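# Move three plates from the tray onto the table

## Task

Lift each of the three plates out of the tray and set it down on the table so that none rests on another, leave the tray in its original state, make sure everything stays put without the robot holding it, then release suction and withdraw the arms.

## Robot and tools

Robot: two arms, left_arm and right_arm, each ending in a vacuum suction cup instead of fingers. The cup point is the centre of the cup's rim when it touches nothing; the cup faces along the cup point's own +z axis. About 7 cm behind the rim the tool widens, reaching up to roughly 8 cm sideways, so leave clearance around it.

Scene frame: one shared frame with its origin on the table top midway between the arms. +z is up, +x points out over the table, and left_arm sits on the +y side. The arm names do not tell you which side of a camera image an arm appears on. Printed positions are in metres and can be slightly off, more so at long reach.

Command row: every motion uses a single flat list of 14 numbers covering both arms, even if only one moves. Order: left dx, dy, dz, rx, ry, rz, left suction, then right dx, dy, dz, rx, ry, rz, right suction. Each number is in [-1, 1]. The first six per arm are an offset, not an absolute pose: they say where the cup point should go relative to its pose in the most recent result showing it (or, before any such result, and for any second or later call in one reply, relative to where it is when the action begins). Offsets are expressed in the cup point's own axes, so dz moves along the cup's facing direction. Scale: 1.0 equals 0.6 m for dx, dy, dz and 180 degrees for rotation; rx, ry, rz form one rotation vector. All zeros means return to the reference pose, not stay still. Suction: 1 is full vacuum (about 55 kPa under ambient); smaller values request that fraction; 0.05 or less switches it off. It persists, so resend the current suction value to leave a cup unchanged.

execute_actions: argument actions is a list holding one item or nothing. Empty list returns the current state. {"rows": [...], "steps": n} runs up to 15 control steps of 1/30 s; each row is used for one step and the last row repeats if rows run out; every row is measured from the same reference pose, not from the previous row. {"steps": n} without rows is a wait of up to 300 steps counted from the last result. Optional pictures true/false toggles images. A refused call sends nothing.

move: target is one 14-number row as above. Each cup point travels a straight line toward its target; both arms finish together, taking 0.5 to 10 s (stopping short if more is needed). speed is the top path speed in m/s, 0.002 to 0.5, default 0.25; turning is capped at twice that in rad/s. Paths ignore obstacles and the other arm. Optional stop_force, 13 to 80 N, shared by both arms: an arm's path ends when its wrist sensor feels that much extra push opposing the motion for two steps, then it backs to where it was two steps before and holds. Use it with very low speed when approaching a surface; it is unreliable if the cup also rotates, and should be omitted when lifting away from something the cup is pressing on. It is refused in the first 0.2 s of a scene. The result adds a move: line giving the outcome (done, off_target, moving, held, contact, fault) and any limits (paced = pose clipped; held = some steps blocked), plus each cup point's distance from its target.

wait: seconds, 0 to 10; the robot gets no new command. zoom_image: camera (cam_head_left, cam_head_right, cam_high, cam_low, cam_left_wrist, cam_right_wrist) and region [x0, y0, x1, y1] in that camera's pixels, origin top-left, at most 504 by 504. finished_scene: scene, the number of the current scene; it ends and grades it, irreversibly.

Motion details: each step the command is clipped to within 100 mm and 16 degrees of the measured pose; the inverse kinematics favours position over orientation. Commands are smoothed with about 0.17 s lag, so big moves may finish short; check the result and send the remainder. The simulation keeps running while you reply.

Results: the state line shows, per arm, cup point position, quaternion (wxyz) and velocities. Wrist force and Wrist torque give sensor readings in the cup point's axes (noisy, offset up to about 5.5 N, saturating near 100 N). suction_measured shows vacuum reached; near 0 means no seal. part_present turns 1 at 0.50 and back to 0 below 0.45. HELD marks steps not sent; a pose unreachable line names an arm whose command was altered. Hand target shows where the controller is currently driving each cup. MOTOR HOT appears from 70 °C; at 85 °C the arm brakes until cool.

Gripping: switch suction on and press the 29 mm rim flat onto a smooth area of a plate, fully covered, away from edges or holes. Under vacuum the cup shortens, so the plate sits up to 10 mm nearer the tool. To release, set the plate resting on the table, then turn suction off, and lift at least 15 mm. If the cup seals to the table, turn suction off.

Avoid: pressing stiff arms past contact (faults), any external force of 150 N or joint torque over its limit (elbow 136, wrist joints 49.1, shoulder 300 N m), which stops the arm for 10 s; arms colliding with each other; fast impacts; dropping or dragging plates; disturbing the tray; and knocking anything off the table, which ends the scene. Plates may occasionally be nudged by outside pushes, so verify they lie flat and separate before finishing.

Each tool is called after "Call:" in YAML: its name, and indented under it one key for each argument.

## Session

Call:
execute_actions:
  actions: []

Scene clock: 0.00 s of 7200.00 s.
left_arm: end_effector_position=(+0.6343, +0.5632, +0.2272) suction_measured=0.01 part_present=0 end_effector_quat_wxyz=(-0.000, -0.212, +0.977, +0.001) end_effector_velocity=(+0.001, -0.000, +0.002) end_effector_angular_velocity=(-0.001, -0.002, -0.000) | right_arm: end_effector_position=(+0.6774, -0.5418, +0.2279) suction_measured=0.01 part_present=0 end_effector_quat_wxyz=(-0.000, +0.248, +0.969, -0.000) end_effector_velocity=(-0.000, +0.000, -0.000) end_effector_angular_velocity=(+0.002, +0.001, +0.000)
Joint positions: left_arm=[-0.281 -1.556  2.144 -2.157 -1.57   2.339] | right_arm=[-0.281 -1.557  2.144 -2.157 -1.571 -2.899]
Joint velocities: left_arm=[-0.    -0.002 -0.001  0.001 -0.    -0.   ] | right_arm=[-0.     0.    -0.     0.002  0.001 -0.001]
Motor temperatures (°C, as the motors report them): left_arm=[21 16 19 27 26 21] | right_arm=[19 19 21 23 23 26]
Wrist force (N, on the end effector, along its own x y z axes, offset not removed): no reading
Wrist torque (N m, same axes, about the end effector's origin, offset not removed): no reading
Hand target (left_arm): +0.634, +0.563, +0.227; -0.000, -0.212, +0.977, +0.001
Hand target (right_arm): +0.677, -0.542, +0.228; -0.000, +0.248, +0.969, -0.000

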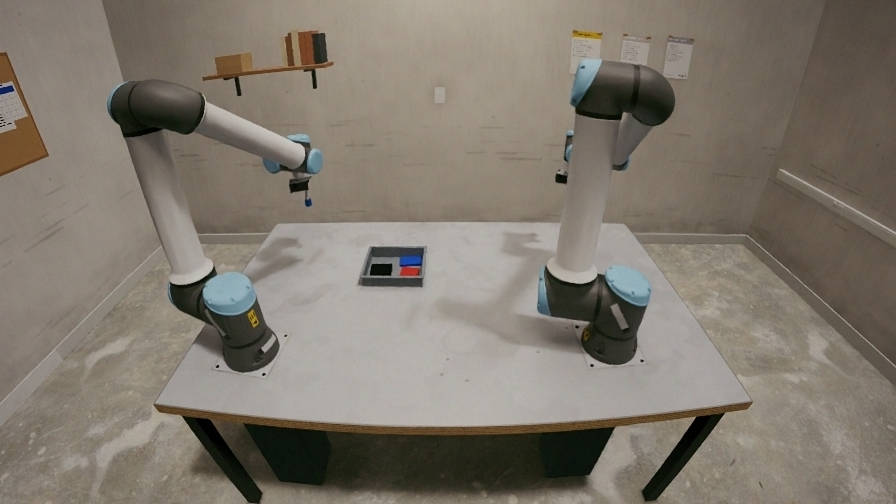

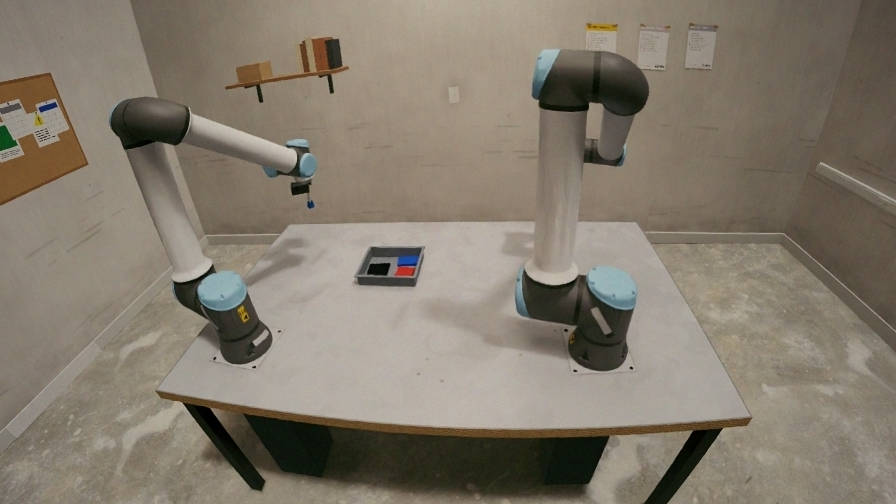

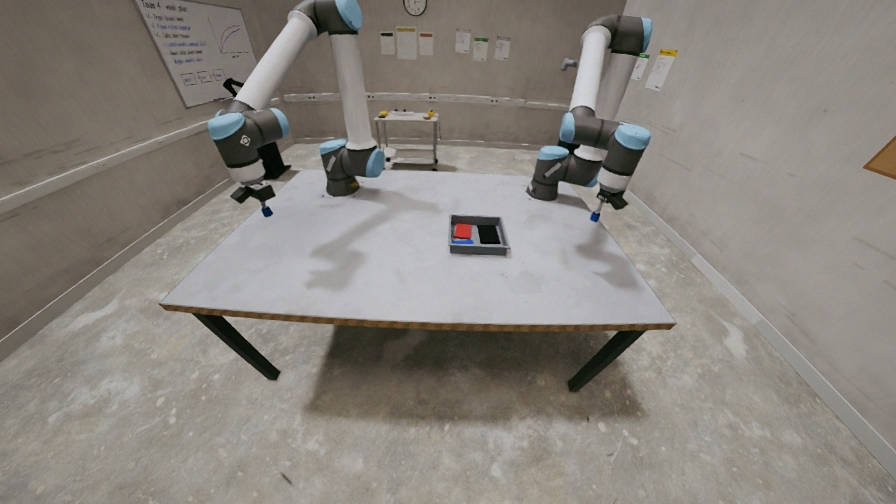

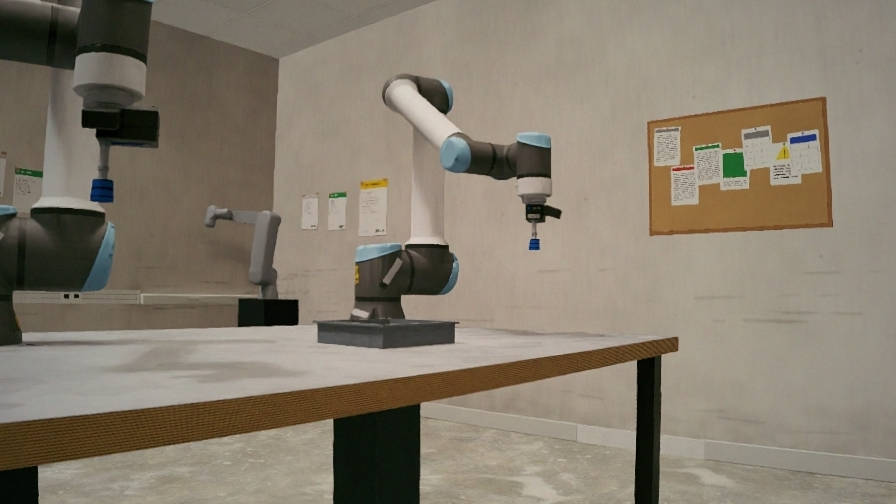

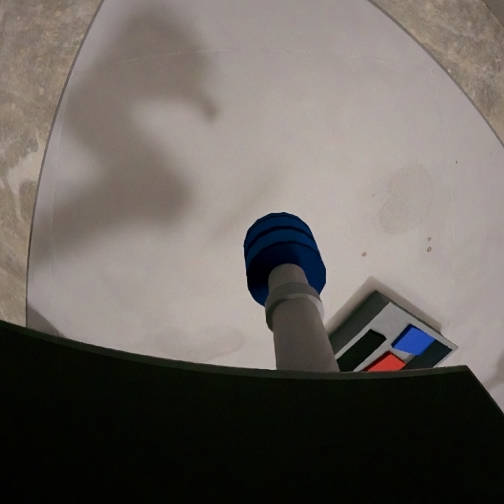

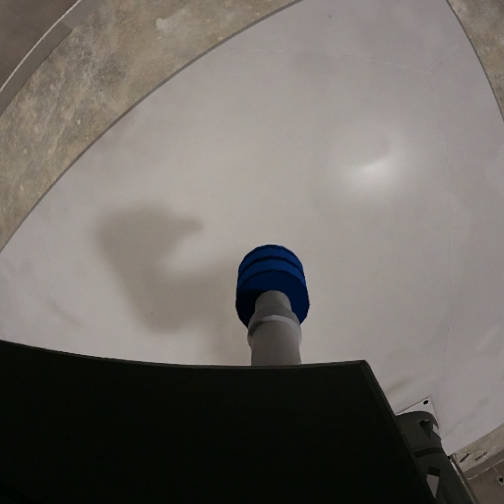

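Call:
zoom_image:
  camera: "cam_head_left"
  region: [340, 230, 450, 300]

Call:
zoom_image:
  camera: "cam_high"
  region: [430, 200, 530, 270]

Call:
zoom_image:
  camera: "cam_left_wrist"
  region: [300, 260, 480, 390]

Region (340, 230, 450, 300) of cam_head_left's 896x504 image, scaled by 4.582, with more detail than that image has; it fills the top 321 rows of this view, and the rest is white.

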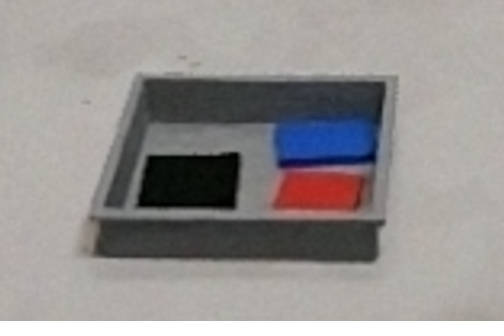

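Region (430, 200, 530, 270) of cam_high's 896x504 image, scaled by 5.040, with more detail than that image has; it fills the top 353 rows of this view, and the rest is white.

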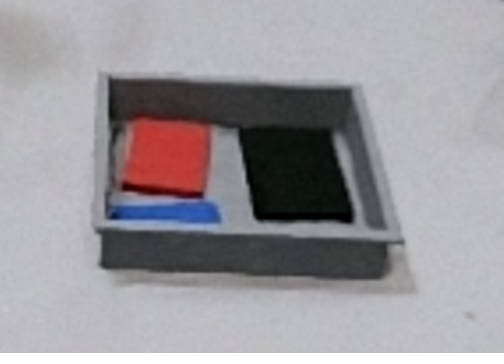

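Region (300, 260, 480, 390) of cam_left_wrist's 504x504 image, scaled by 2.800, with more detail than that image has.

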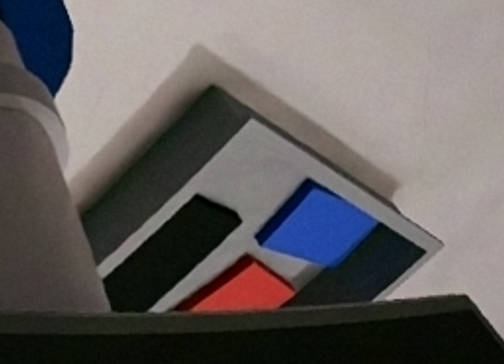

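Call:
move:
  target: [0.3632,-0.0967,0.2117,0,0,0,0, 0.7213,0.8677,0.18,0,0,0,0]
  speed: 0.35

Scene clock: 122.60 s of 7200.00 s.
left_arm: end_effector_position=(+0.4604, +0.4199, +0.1002) suction_measured=0.01 part_present=0 end_effector_quat_wxyz=(+0.000, -0.212, +0.977, +0.001) end_effector_velocity=(-0.001, -0.000, -0.000) end_effector_angular_velocity=(+0.001, -0.000, -0.001) | right_arm: end_effector_position=(+0.5491, +0.1227, +0.1200) suction_measured=0.01 part_present=0 end_effector_quat_wxyz=(+0.000, +0.248, +0.969, -0.000) end_effector_velocity=(+0.000, +0.002, -0.001) end_effector_angular_velocity=(+0.000, +0.002, -0.001)
Joint positions: left_arm=[-0.687 -1.597  2.486 -2.458 -1.57   1.933] | right_arm=[ 0.705 -1.125  1.817 -2.262 -1.571 -1.913]
Joint velocities: left_arm=[-0.002 -0.     0.002 -0.001  0.001 -0.001] | right_arm=[ 0.001  0.003 -0.004  0.002  0.001  0.001]
Motor temperatures (°C, as the motors report them): left_arm=[21 16 19 27 26 21] | right_arm=[19 19 21 23 23 26]
Wrist force (N, on the end effector, along its own x y z axes, offset not removed): left_arm=[2.1 1.9 1.3] | right_arm=[-5.2 4.9 -0.4]
Wrist torque (N m, same axes, about the end effector's origin, offset not removed): left_arm=[-0.13 -0.46 0.21] | right_arm=[0.58 0.86 0.07]
Hand target (left_arm): +0.460, +0.420, +0.100; +0.000, -0.212, +0.977, +0.001
Hand target (right_arm): +0.549, +0.123, +0.120; +0.000, +0.248, +0.969, -0.000
Off the commanded pose (left_arm): 0.001 m, 0 deg.
Off the commanded pose (right_arm): 0.001 m, 0 deg.
After step 90, 117.00 s passed at rest.
move: done

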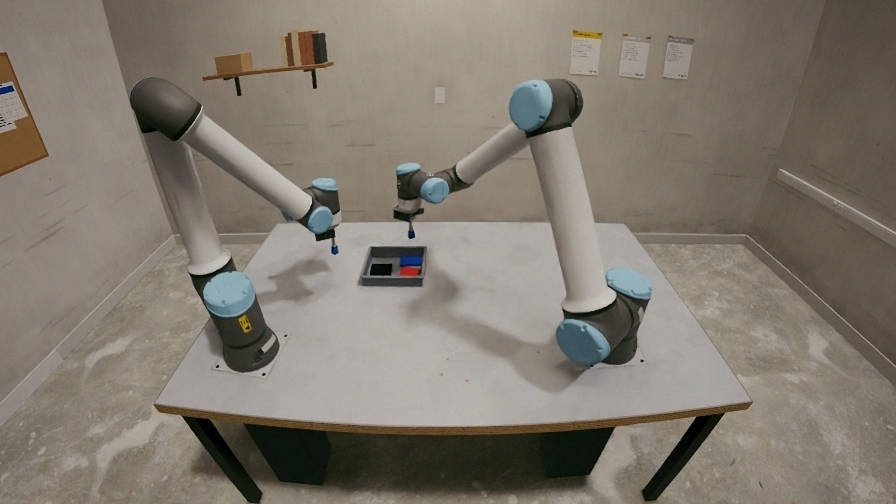

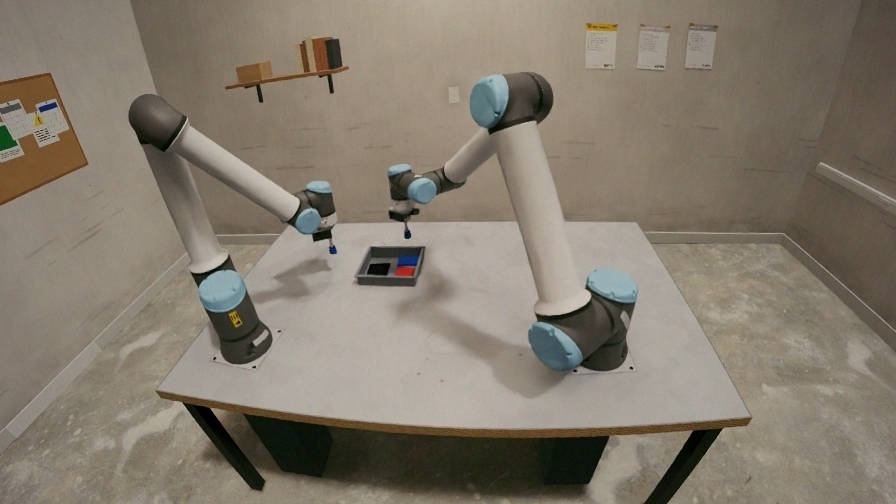

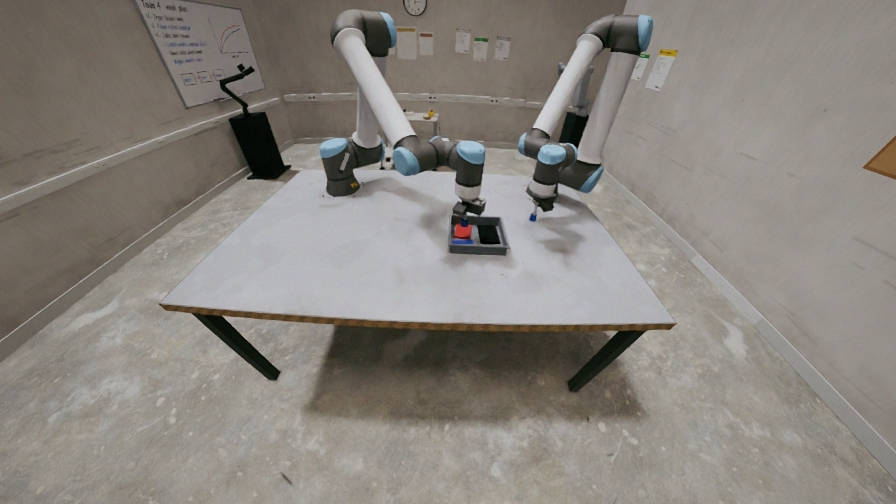

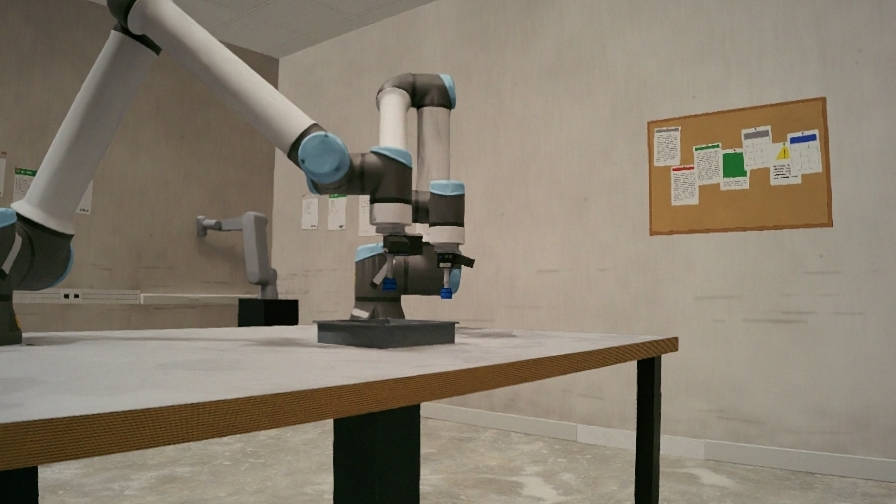

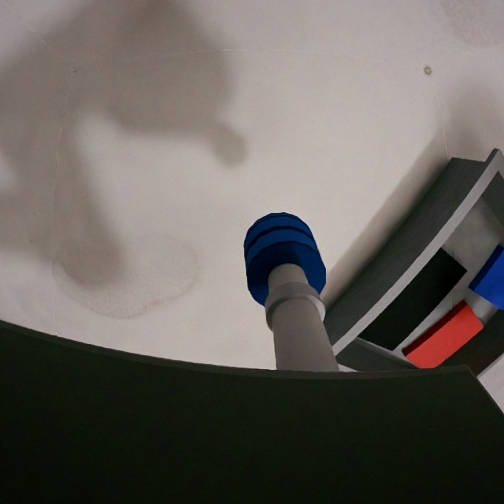

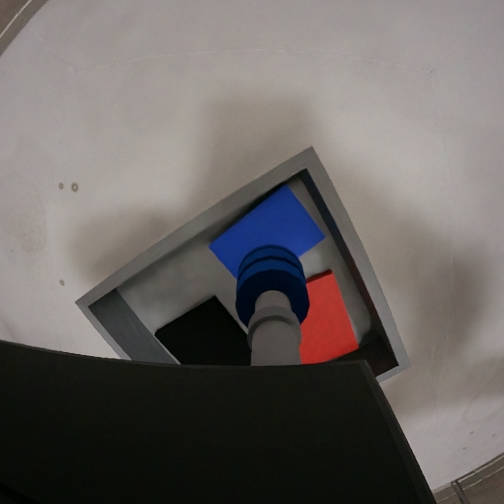

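Call:
zoom_image:
  camera: "cam_right_wrist"
  region: [60, 130, 430, 390]

Region (60, 130, 430, 390) of cam_right_wrist's 504x504 image, scaled by 1.362, with more detail than that image has; it fills the top 354 rows of this view, and the rest is white.

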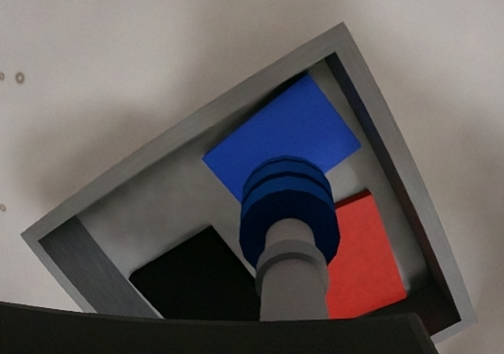

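Call:
zoom_image:
  camera: "cam_right_wrist"
  region: [190, 140, 350, 300]

Region (190, 140, 350, 300) of cam_right_wrist's 504x504 image, scaled by 3.150, with more detail than that image has.

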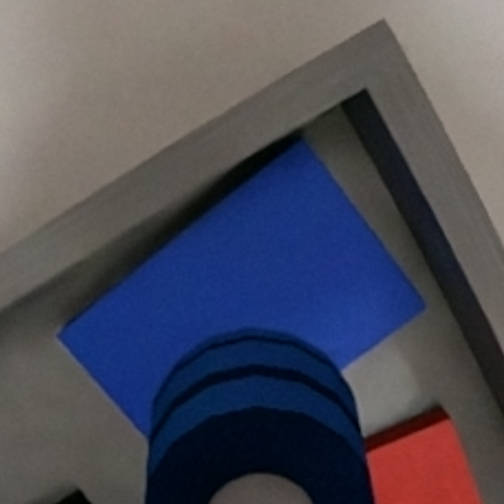

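Call:
zoom_image:
  camera: "cam_right_wrist"
  region: [280, 250, 420, 390]

Call:
zoom_image:
  camera: "cam_right_wrist"
  region: [60, 250, 260, 380]

Call:
zoom_image:
  camera: "cam_left_wrist"
  region: [304, 140, 504, 380]

Region (280, 250, 420, 390) of cam_right_wrist's 504x504 image, scaled by 3.600, with more detail than that image has.

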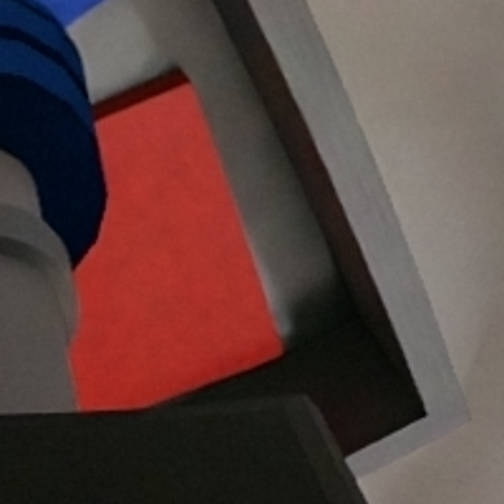

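Region (60, 250, 260, 380) of cam_right_wrist's 504x504 image, scaled by 2.520, with more detail than that image has; it fills the top 328 rows of this view, and the rest is white.

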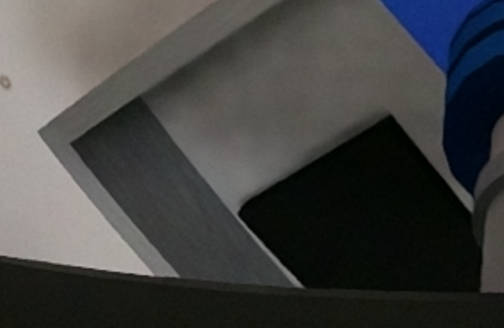

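Region (304, 140, 504, 380) of cam_left_wrist's 504x504 image, scaled by 2.100, with more detail than that image has.

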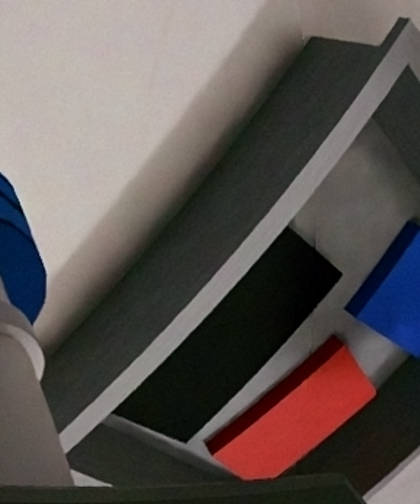

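Call:
move:
  target: [0,0,0,0,0,0,0, 0.0192,0.0033,0.185,0,0,0,1]
  speed: 0.09
  stop_force: 13

Scene clock: 169.27 s of 7200.00 s.
left_arm: end_effector_position=(+0.4604, +0.4199, +0.1002) suction_measured=0.01 part_present=0 end_effector_quat_wxyz=(+0.000, -0.212, +0.977, +0.001) end_effector_velocity=(-0.000, -0.000, -0.000) end_effector_angular_velocity=(-0.000, +0.001, +0.000) | right_arm: end_effector_position=(+0.5400, +0.1300, +0.0092) suction_measured=0.39 part_present=0 end_effector_quat_wxyz=(+0.000, +0.248, +0.969, -0.000) end_effector_velocity=(-0.001, +0.000, -0.002) end_effector_angular_velocity=(+0.000, +0.002, +0.002)
Joint positions: left_arm=[-0.687 -1.597  2.486 -2.458 -1.57   1.933] | right_arm=[ 0.719 -0.993  1.859 -2.437 -1.571 -1.899]
Joint velocities: left_arm=[ 0.     0.001  0.    -0.001 -0.001 -0.   ] | right_arm=[ 0.001  0.002  0.001 -0.002  0.001 -0.002]
Motor temperatures (°C, as the motors report them): left_arm=[21 16 19 27 26 21] | right_arm=[19 19 21 23 23 26]
Wrist force (N, on the end effector, along its own x y z axes, offset not removed): left_arm=[0.3 2.0 -0.6] | right_arm=[-3.8 3.9 -1.3]
Wrist torque (N m, same axes, about the end effector's origin, offset not removed): left_arm=[-0.13 -0.29 0.15] | right_arm=[0.47 0.80 -0.03]
Hand target (left_arm): +0.460, +0.420, +0.100; +0.000, -0.212, +0.977, +0.001
Hand target (right_arm): +0.540, +0.130, +0.009; +0.000, +0.248, +0.969, -0.000
Off the commanded pose (left_arm): 0.000 m, 0 deg.
Off the commanded pose (right_arm): 0.000 m, 0 deg.
After step 90, 41.97 s passed at rest.
move: done

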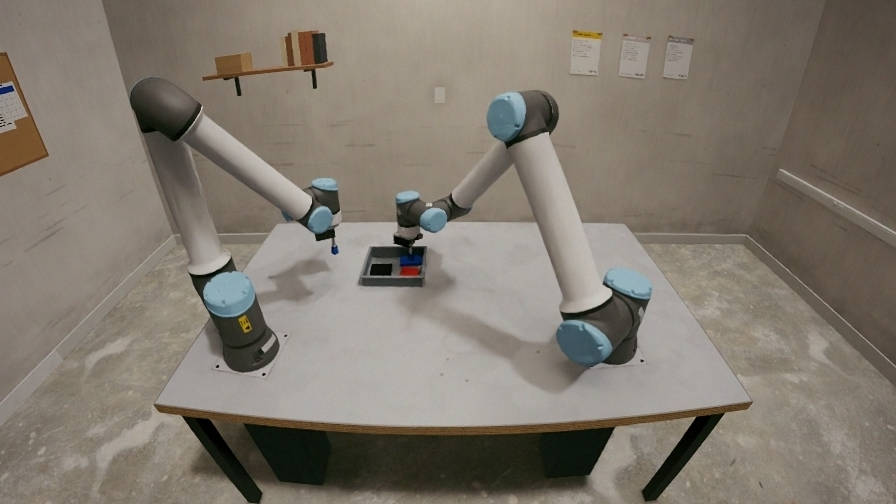

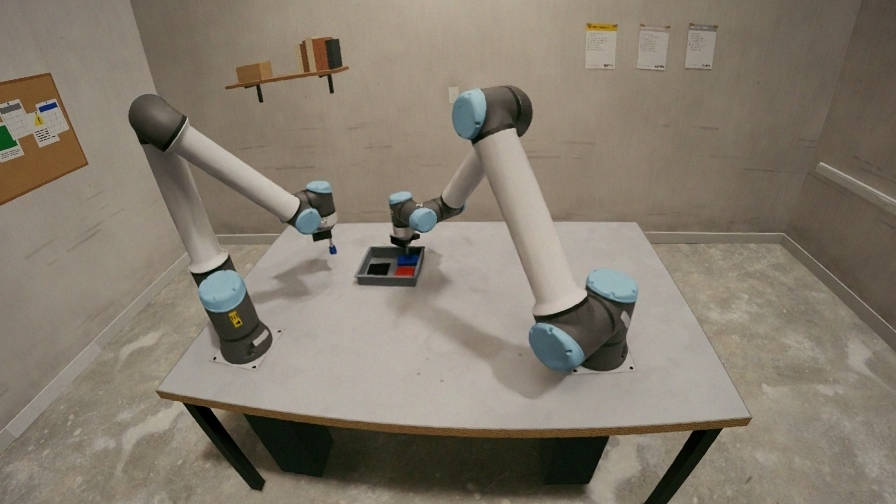

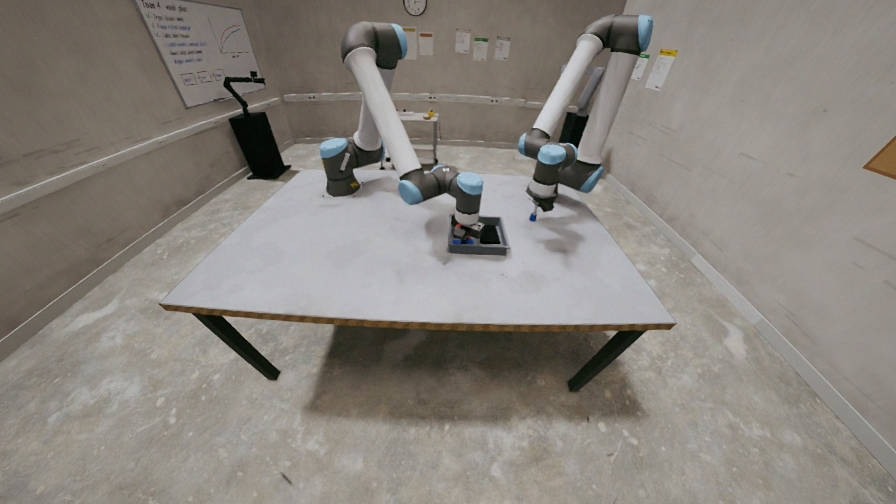

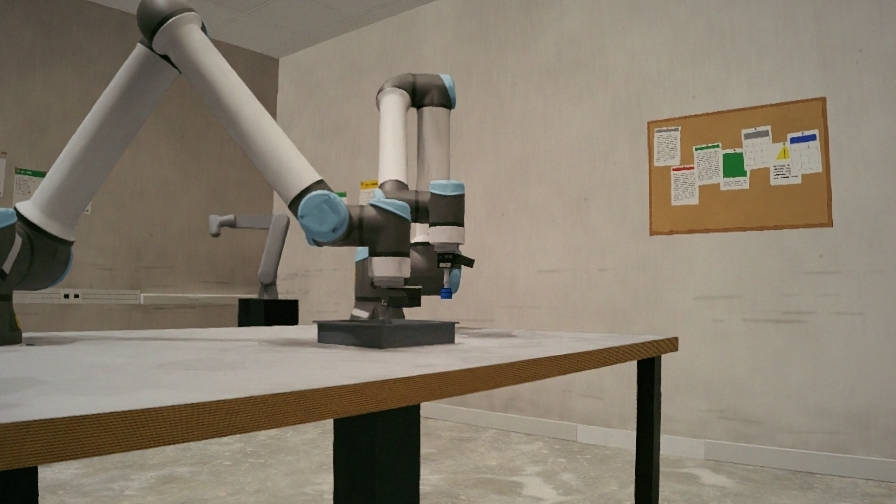

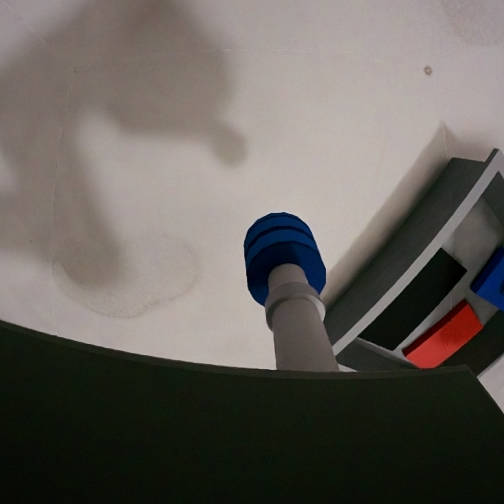

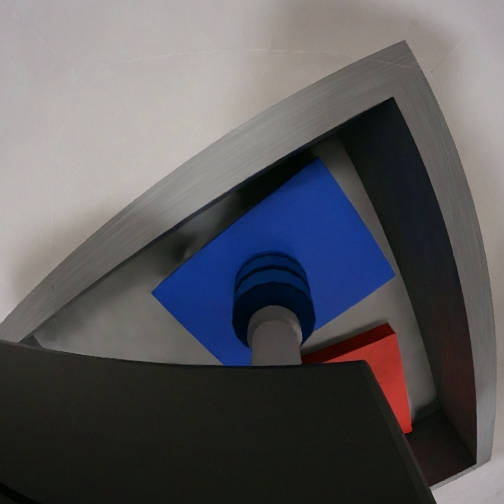

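Call:
move:
  target: [0,0,0,0,0,0,0, 0.0058,-0.0032,-0.1047,0,0,0,1]
  speed: 0.1

Call:
move:
  target: [0.1378,-0.2608,0.0253,0,0,0,0, -0.1553,-0.2003,0,0,0,0,1]
  speed: 0.22

Scene clock: 181.73 s of 7200.00 s.
left_arm: end_effector_position=(+0.4604, +0.4199, +0.1002) suction_measured=0.01 part_present=0 end_effector_quat_wxyz=(+0.000, -0.212, +0.977, +0.001) end_effector_velocity=(-0.000, -0.000, +0.001) end_effector_angular_velocity=(-0.002, -0.002, -0.001) | right_arm: end_effector_position=(+0.5360, +0.1299, +0.0718) suction_measured=0.96 part_present=1 end_effector_quat_wxyz=(+0.000, +0.248, +0.969, -0.000) end_effector_velocity=(+0.000, -0.000, +0.002) end_effector_angular_velocity=(+0.000, -0.000, -0.002)
Joint positions: left_arm=[-0.687 -1.597  2.486 -2.458 -1.57   1.933] | right_arm=[ 0.723 -1.073  1.844 -2.341 -1.571 -1.896]
Joint velocities: left_arm=[-0.    -0.003  0.001 -0.001 -0.     0.   ] | right_arm=[-0.    -0.003 -0.001  0.003 -0.     0.002]
Motor temperatures (°C, as the motors report them): left_arm=[21 16 19 27 26 21] | right_arm=[19 19 21 23 23 26]
Wrist force (N, on the end effector, along its own x y z axes, offset not removed): left_arm=[1.4 1.7 -1.8] | right_arm=[-3.2 5.3 -0.6]
Wrist torque (N m, same axes, about the end effector's origin, offset not removed): left_arm=[-0.13 -0.36 0.11] | right_arm=[0.77 0.46 0.04]
Hand target (left_arm): +0.460, +0.420, +0.100; +0.000, -0.212, +0.977, +0.001
Hand target (right_arm): +0.536, +0.130, +0.072; +0.000, +0.248, +0.969, -0.000
Off the commanded pose (left_arm): 0.000 m, 0 deg.
Off the commanded pose (right_arm): 0.000 m, 0 deg.
move: done

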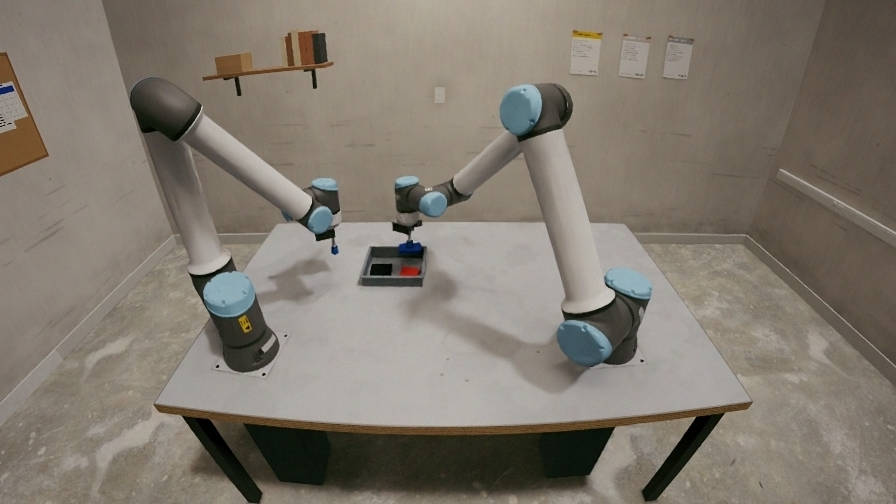

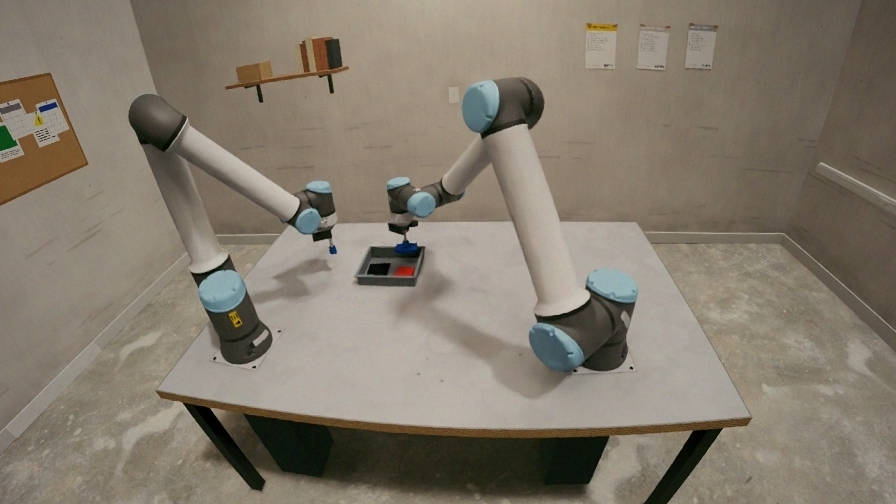

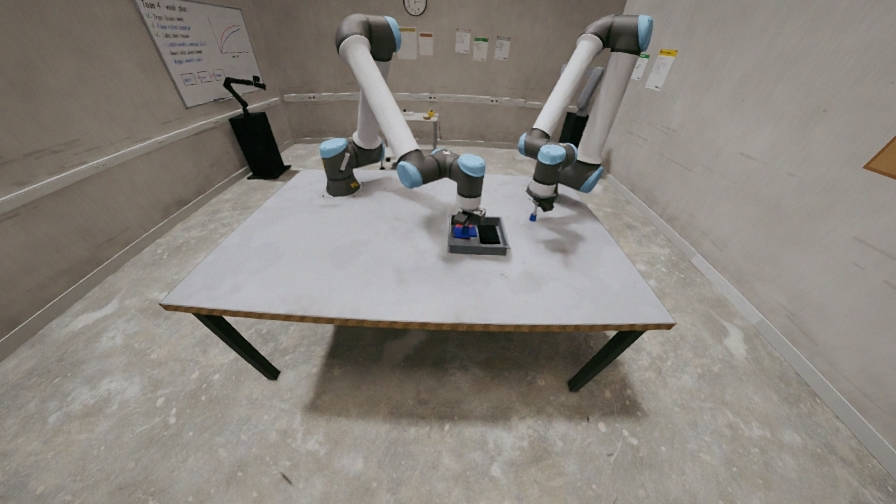

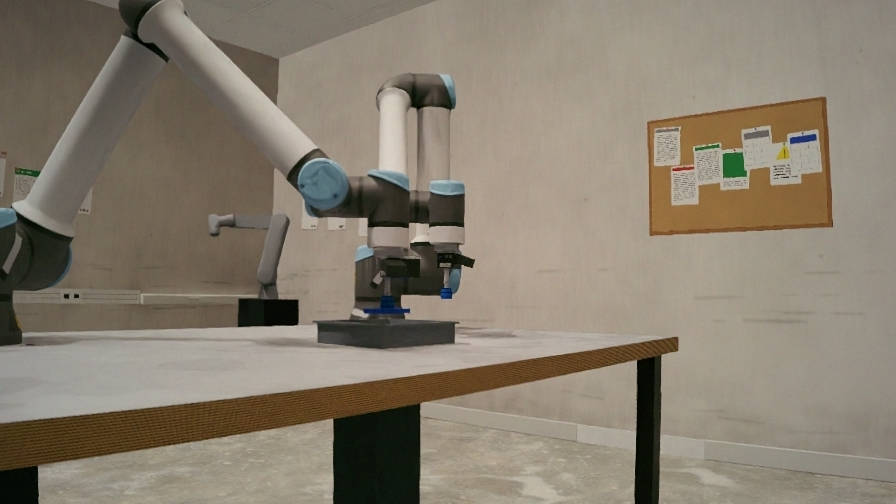

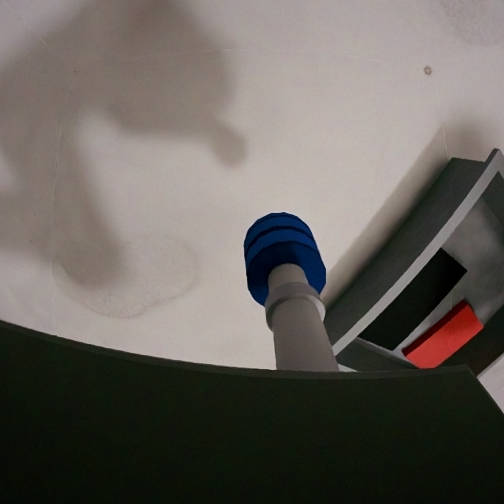

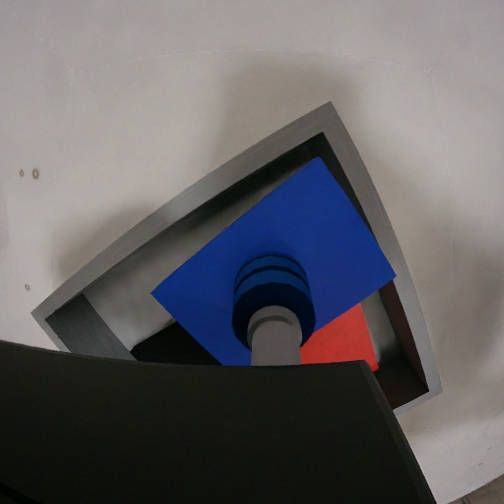

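Scene clock: 183.10 s of 7200.00 s.
left_arm: end_effector_position=(+0.4503, +0.2434, +0.0851) suction_measured=0.01 part_present=0 end_effector_quat_wxyz=(+0.000, -0.212, +0.977, +0.001) end_effector_velocity=(-0.000, -0.002, -0.000) end_effector_angular_velocity=(-0.000, +0.001, -0.001) | right_arm: end_effector_position=(+0.5598, -0.0201, +0.0717) suction_measured=0.96 part_present=1 end_effector_quat_wxyz=(+0.000, +0.248, +0.969, -0.000) end_effector_velocity=(-0.000, -0.002, -0.000) end_effector_angular_velocity=(+0.000, +0.001, -0.001)
Joint positions: left_arm=[-0.919 -1.428  2.342 -2.484 -1.57   1.701] | right_arm=[ 0.55  -1.198  2.051 -2.424 -1.571 -2.069]
Joint velocities: left_arm=[-0.002  0.002 -0.002  0.001 -0.001 -0.001] | right_arm=[-0.002 -0.001  0.003 -0.001  0.001 -0.001]
Motor temperatures (°C, as the motors report them): left_arm=[21 16 19 27 26 21] | right_arm=[19 19 21 23 23 26]
Wrist force (N, on the end effector, along its own x y z axes, offset not removed): left_arm=[0.7 2.0 -1.9] | right_arm=[0.6 1.9 -0.3]
Wrist torque (N m, same axes, about the end effector's origin, offset not removed): left_arm=[-0.09 -0.29 0.21] | right_arm=[0.12 0.02 -0.07]
Hand target (left_arm): +0.450, +0.243, +0.085; +0.000, -0.212, +0.977, +0.001
Hand target (right_arm): +0.560, -0.020, +0.072; +0.000, +0.248, +0.969, -0.000
Off the commanded pose (left_arm): 0.000 m, 0 deg.
Off the commanded pose (right_arm): 0.000 m, 0 deg.
move: done

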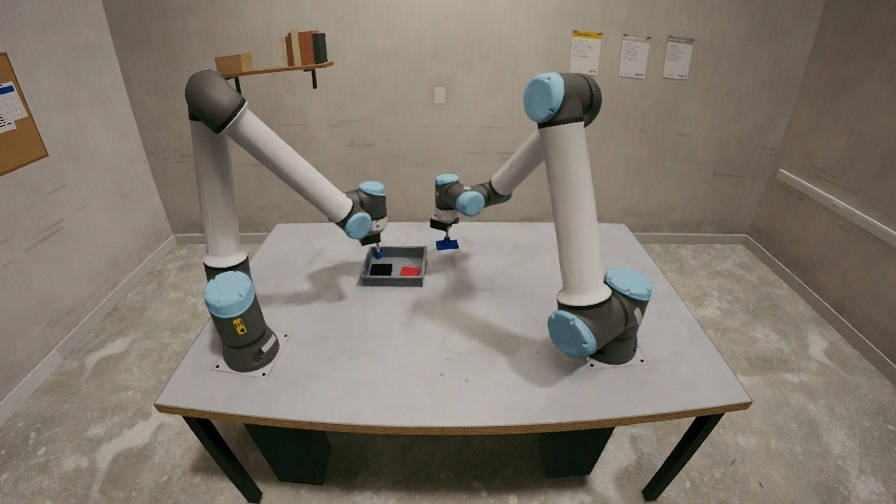

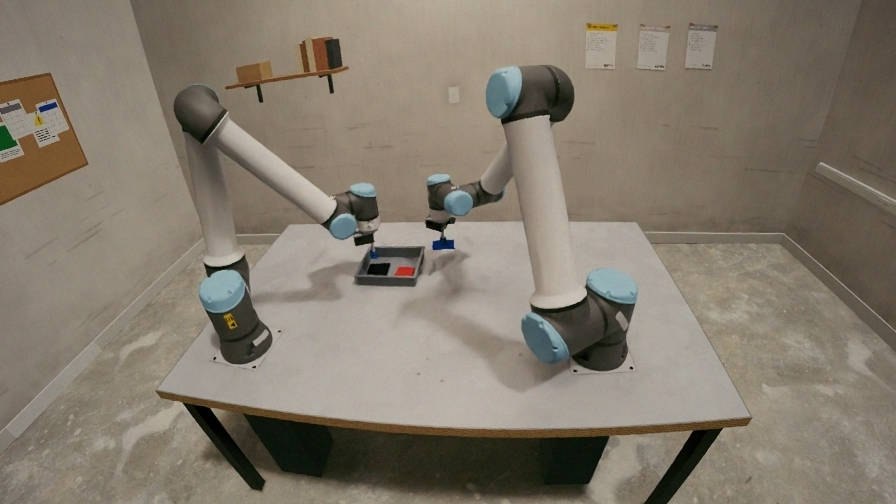

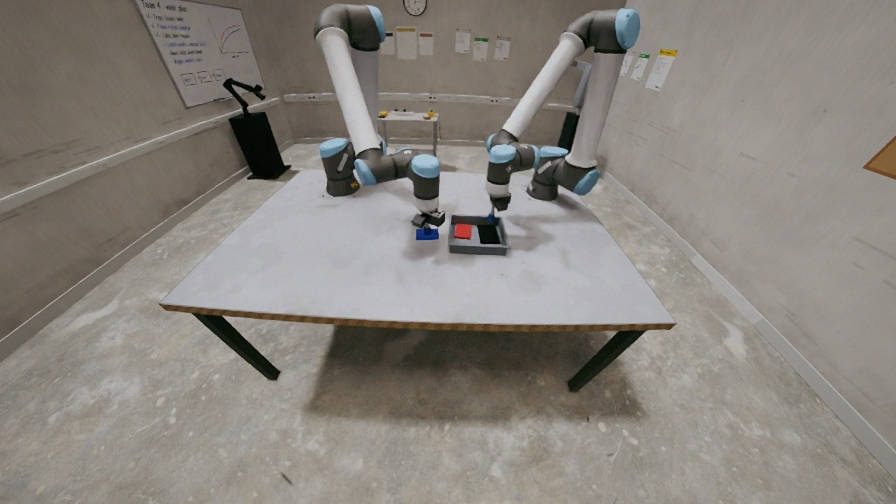

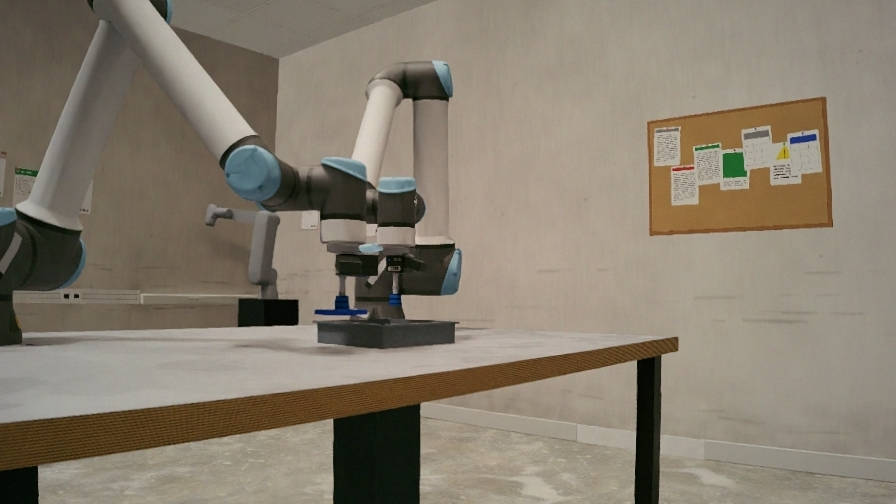

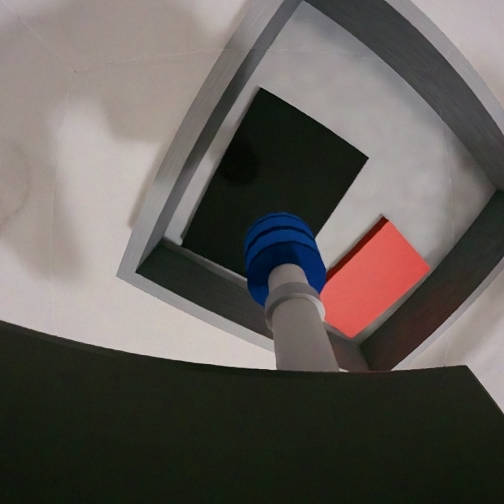

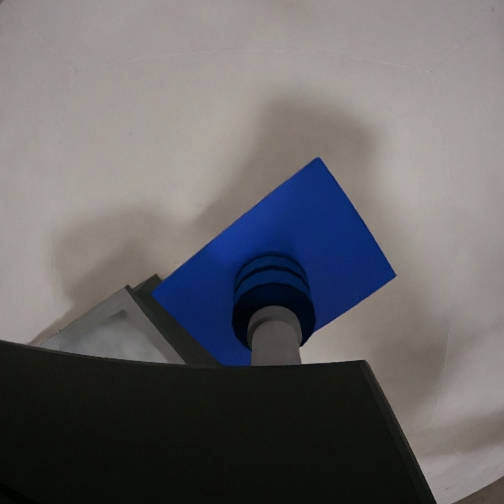

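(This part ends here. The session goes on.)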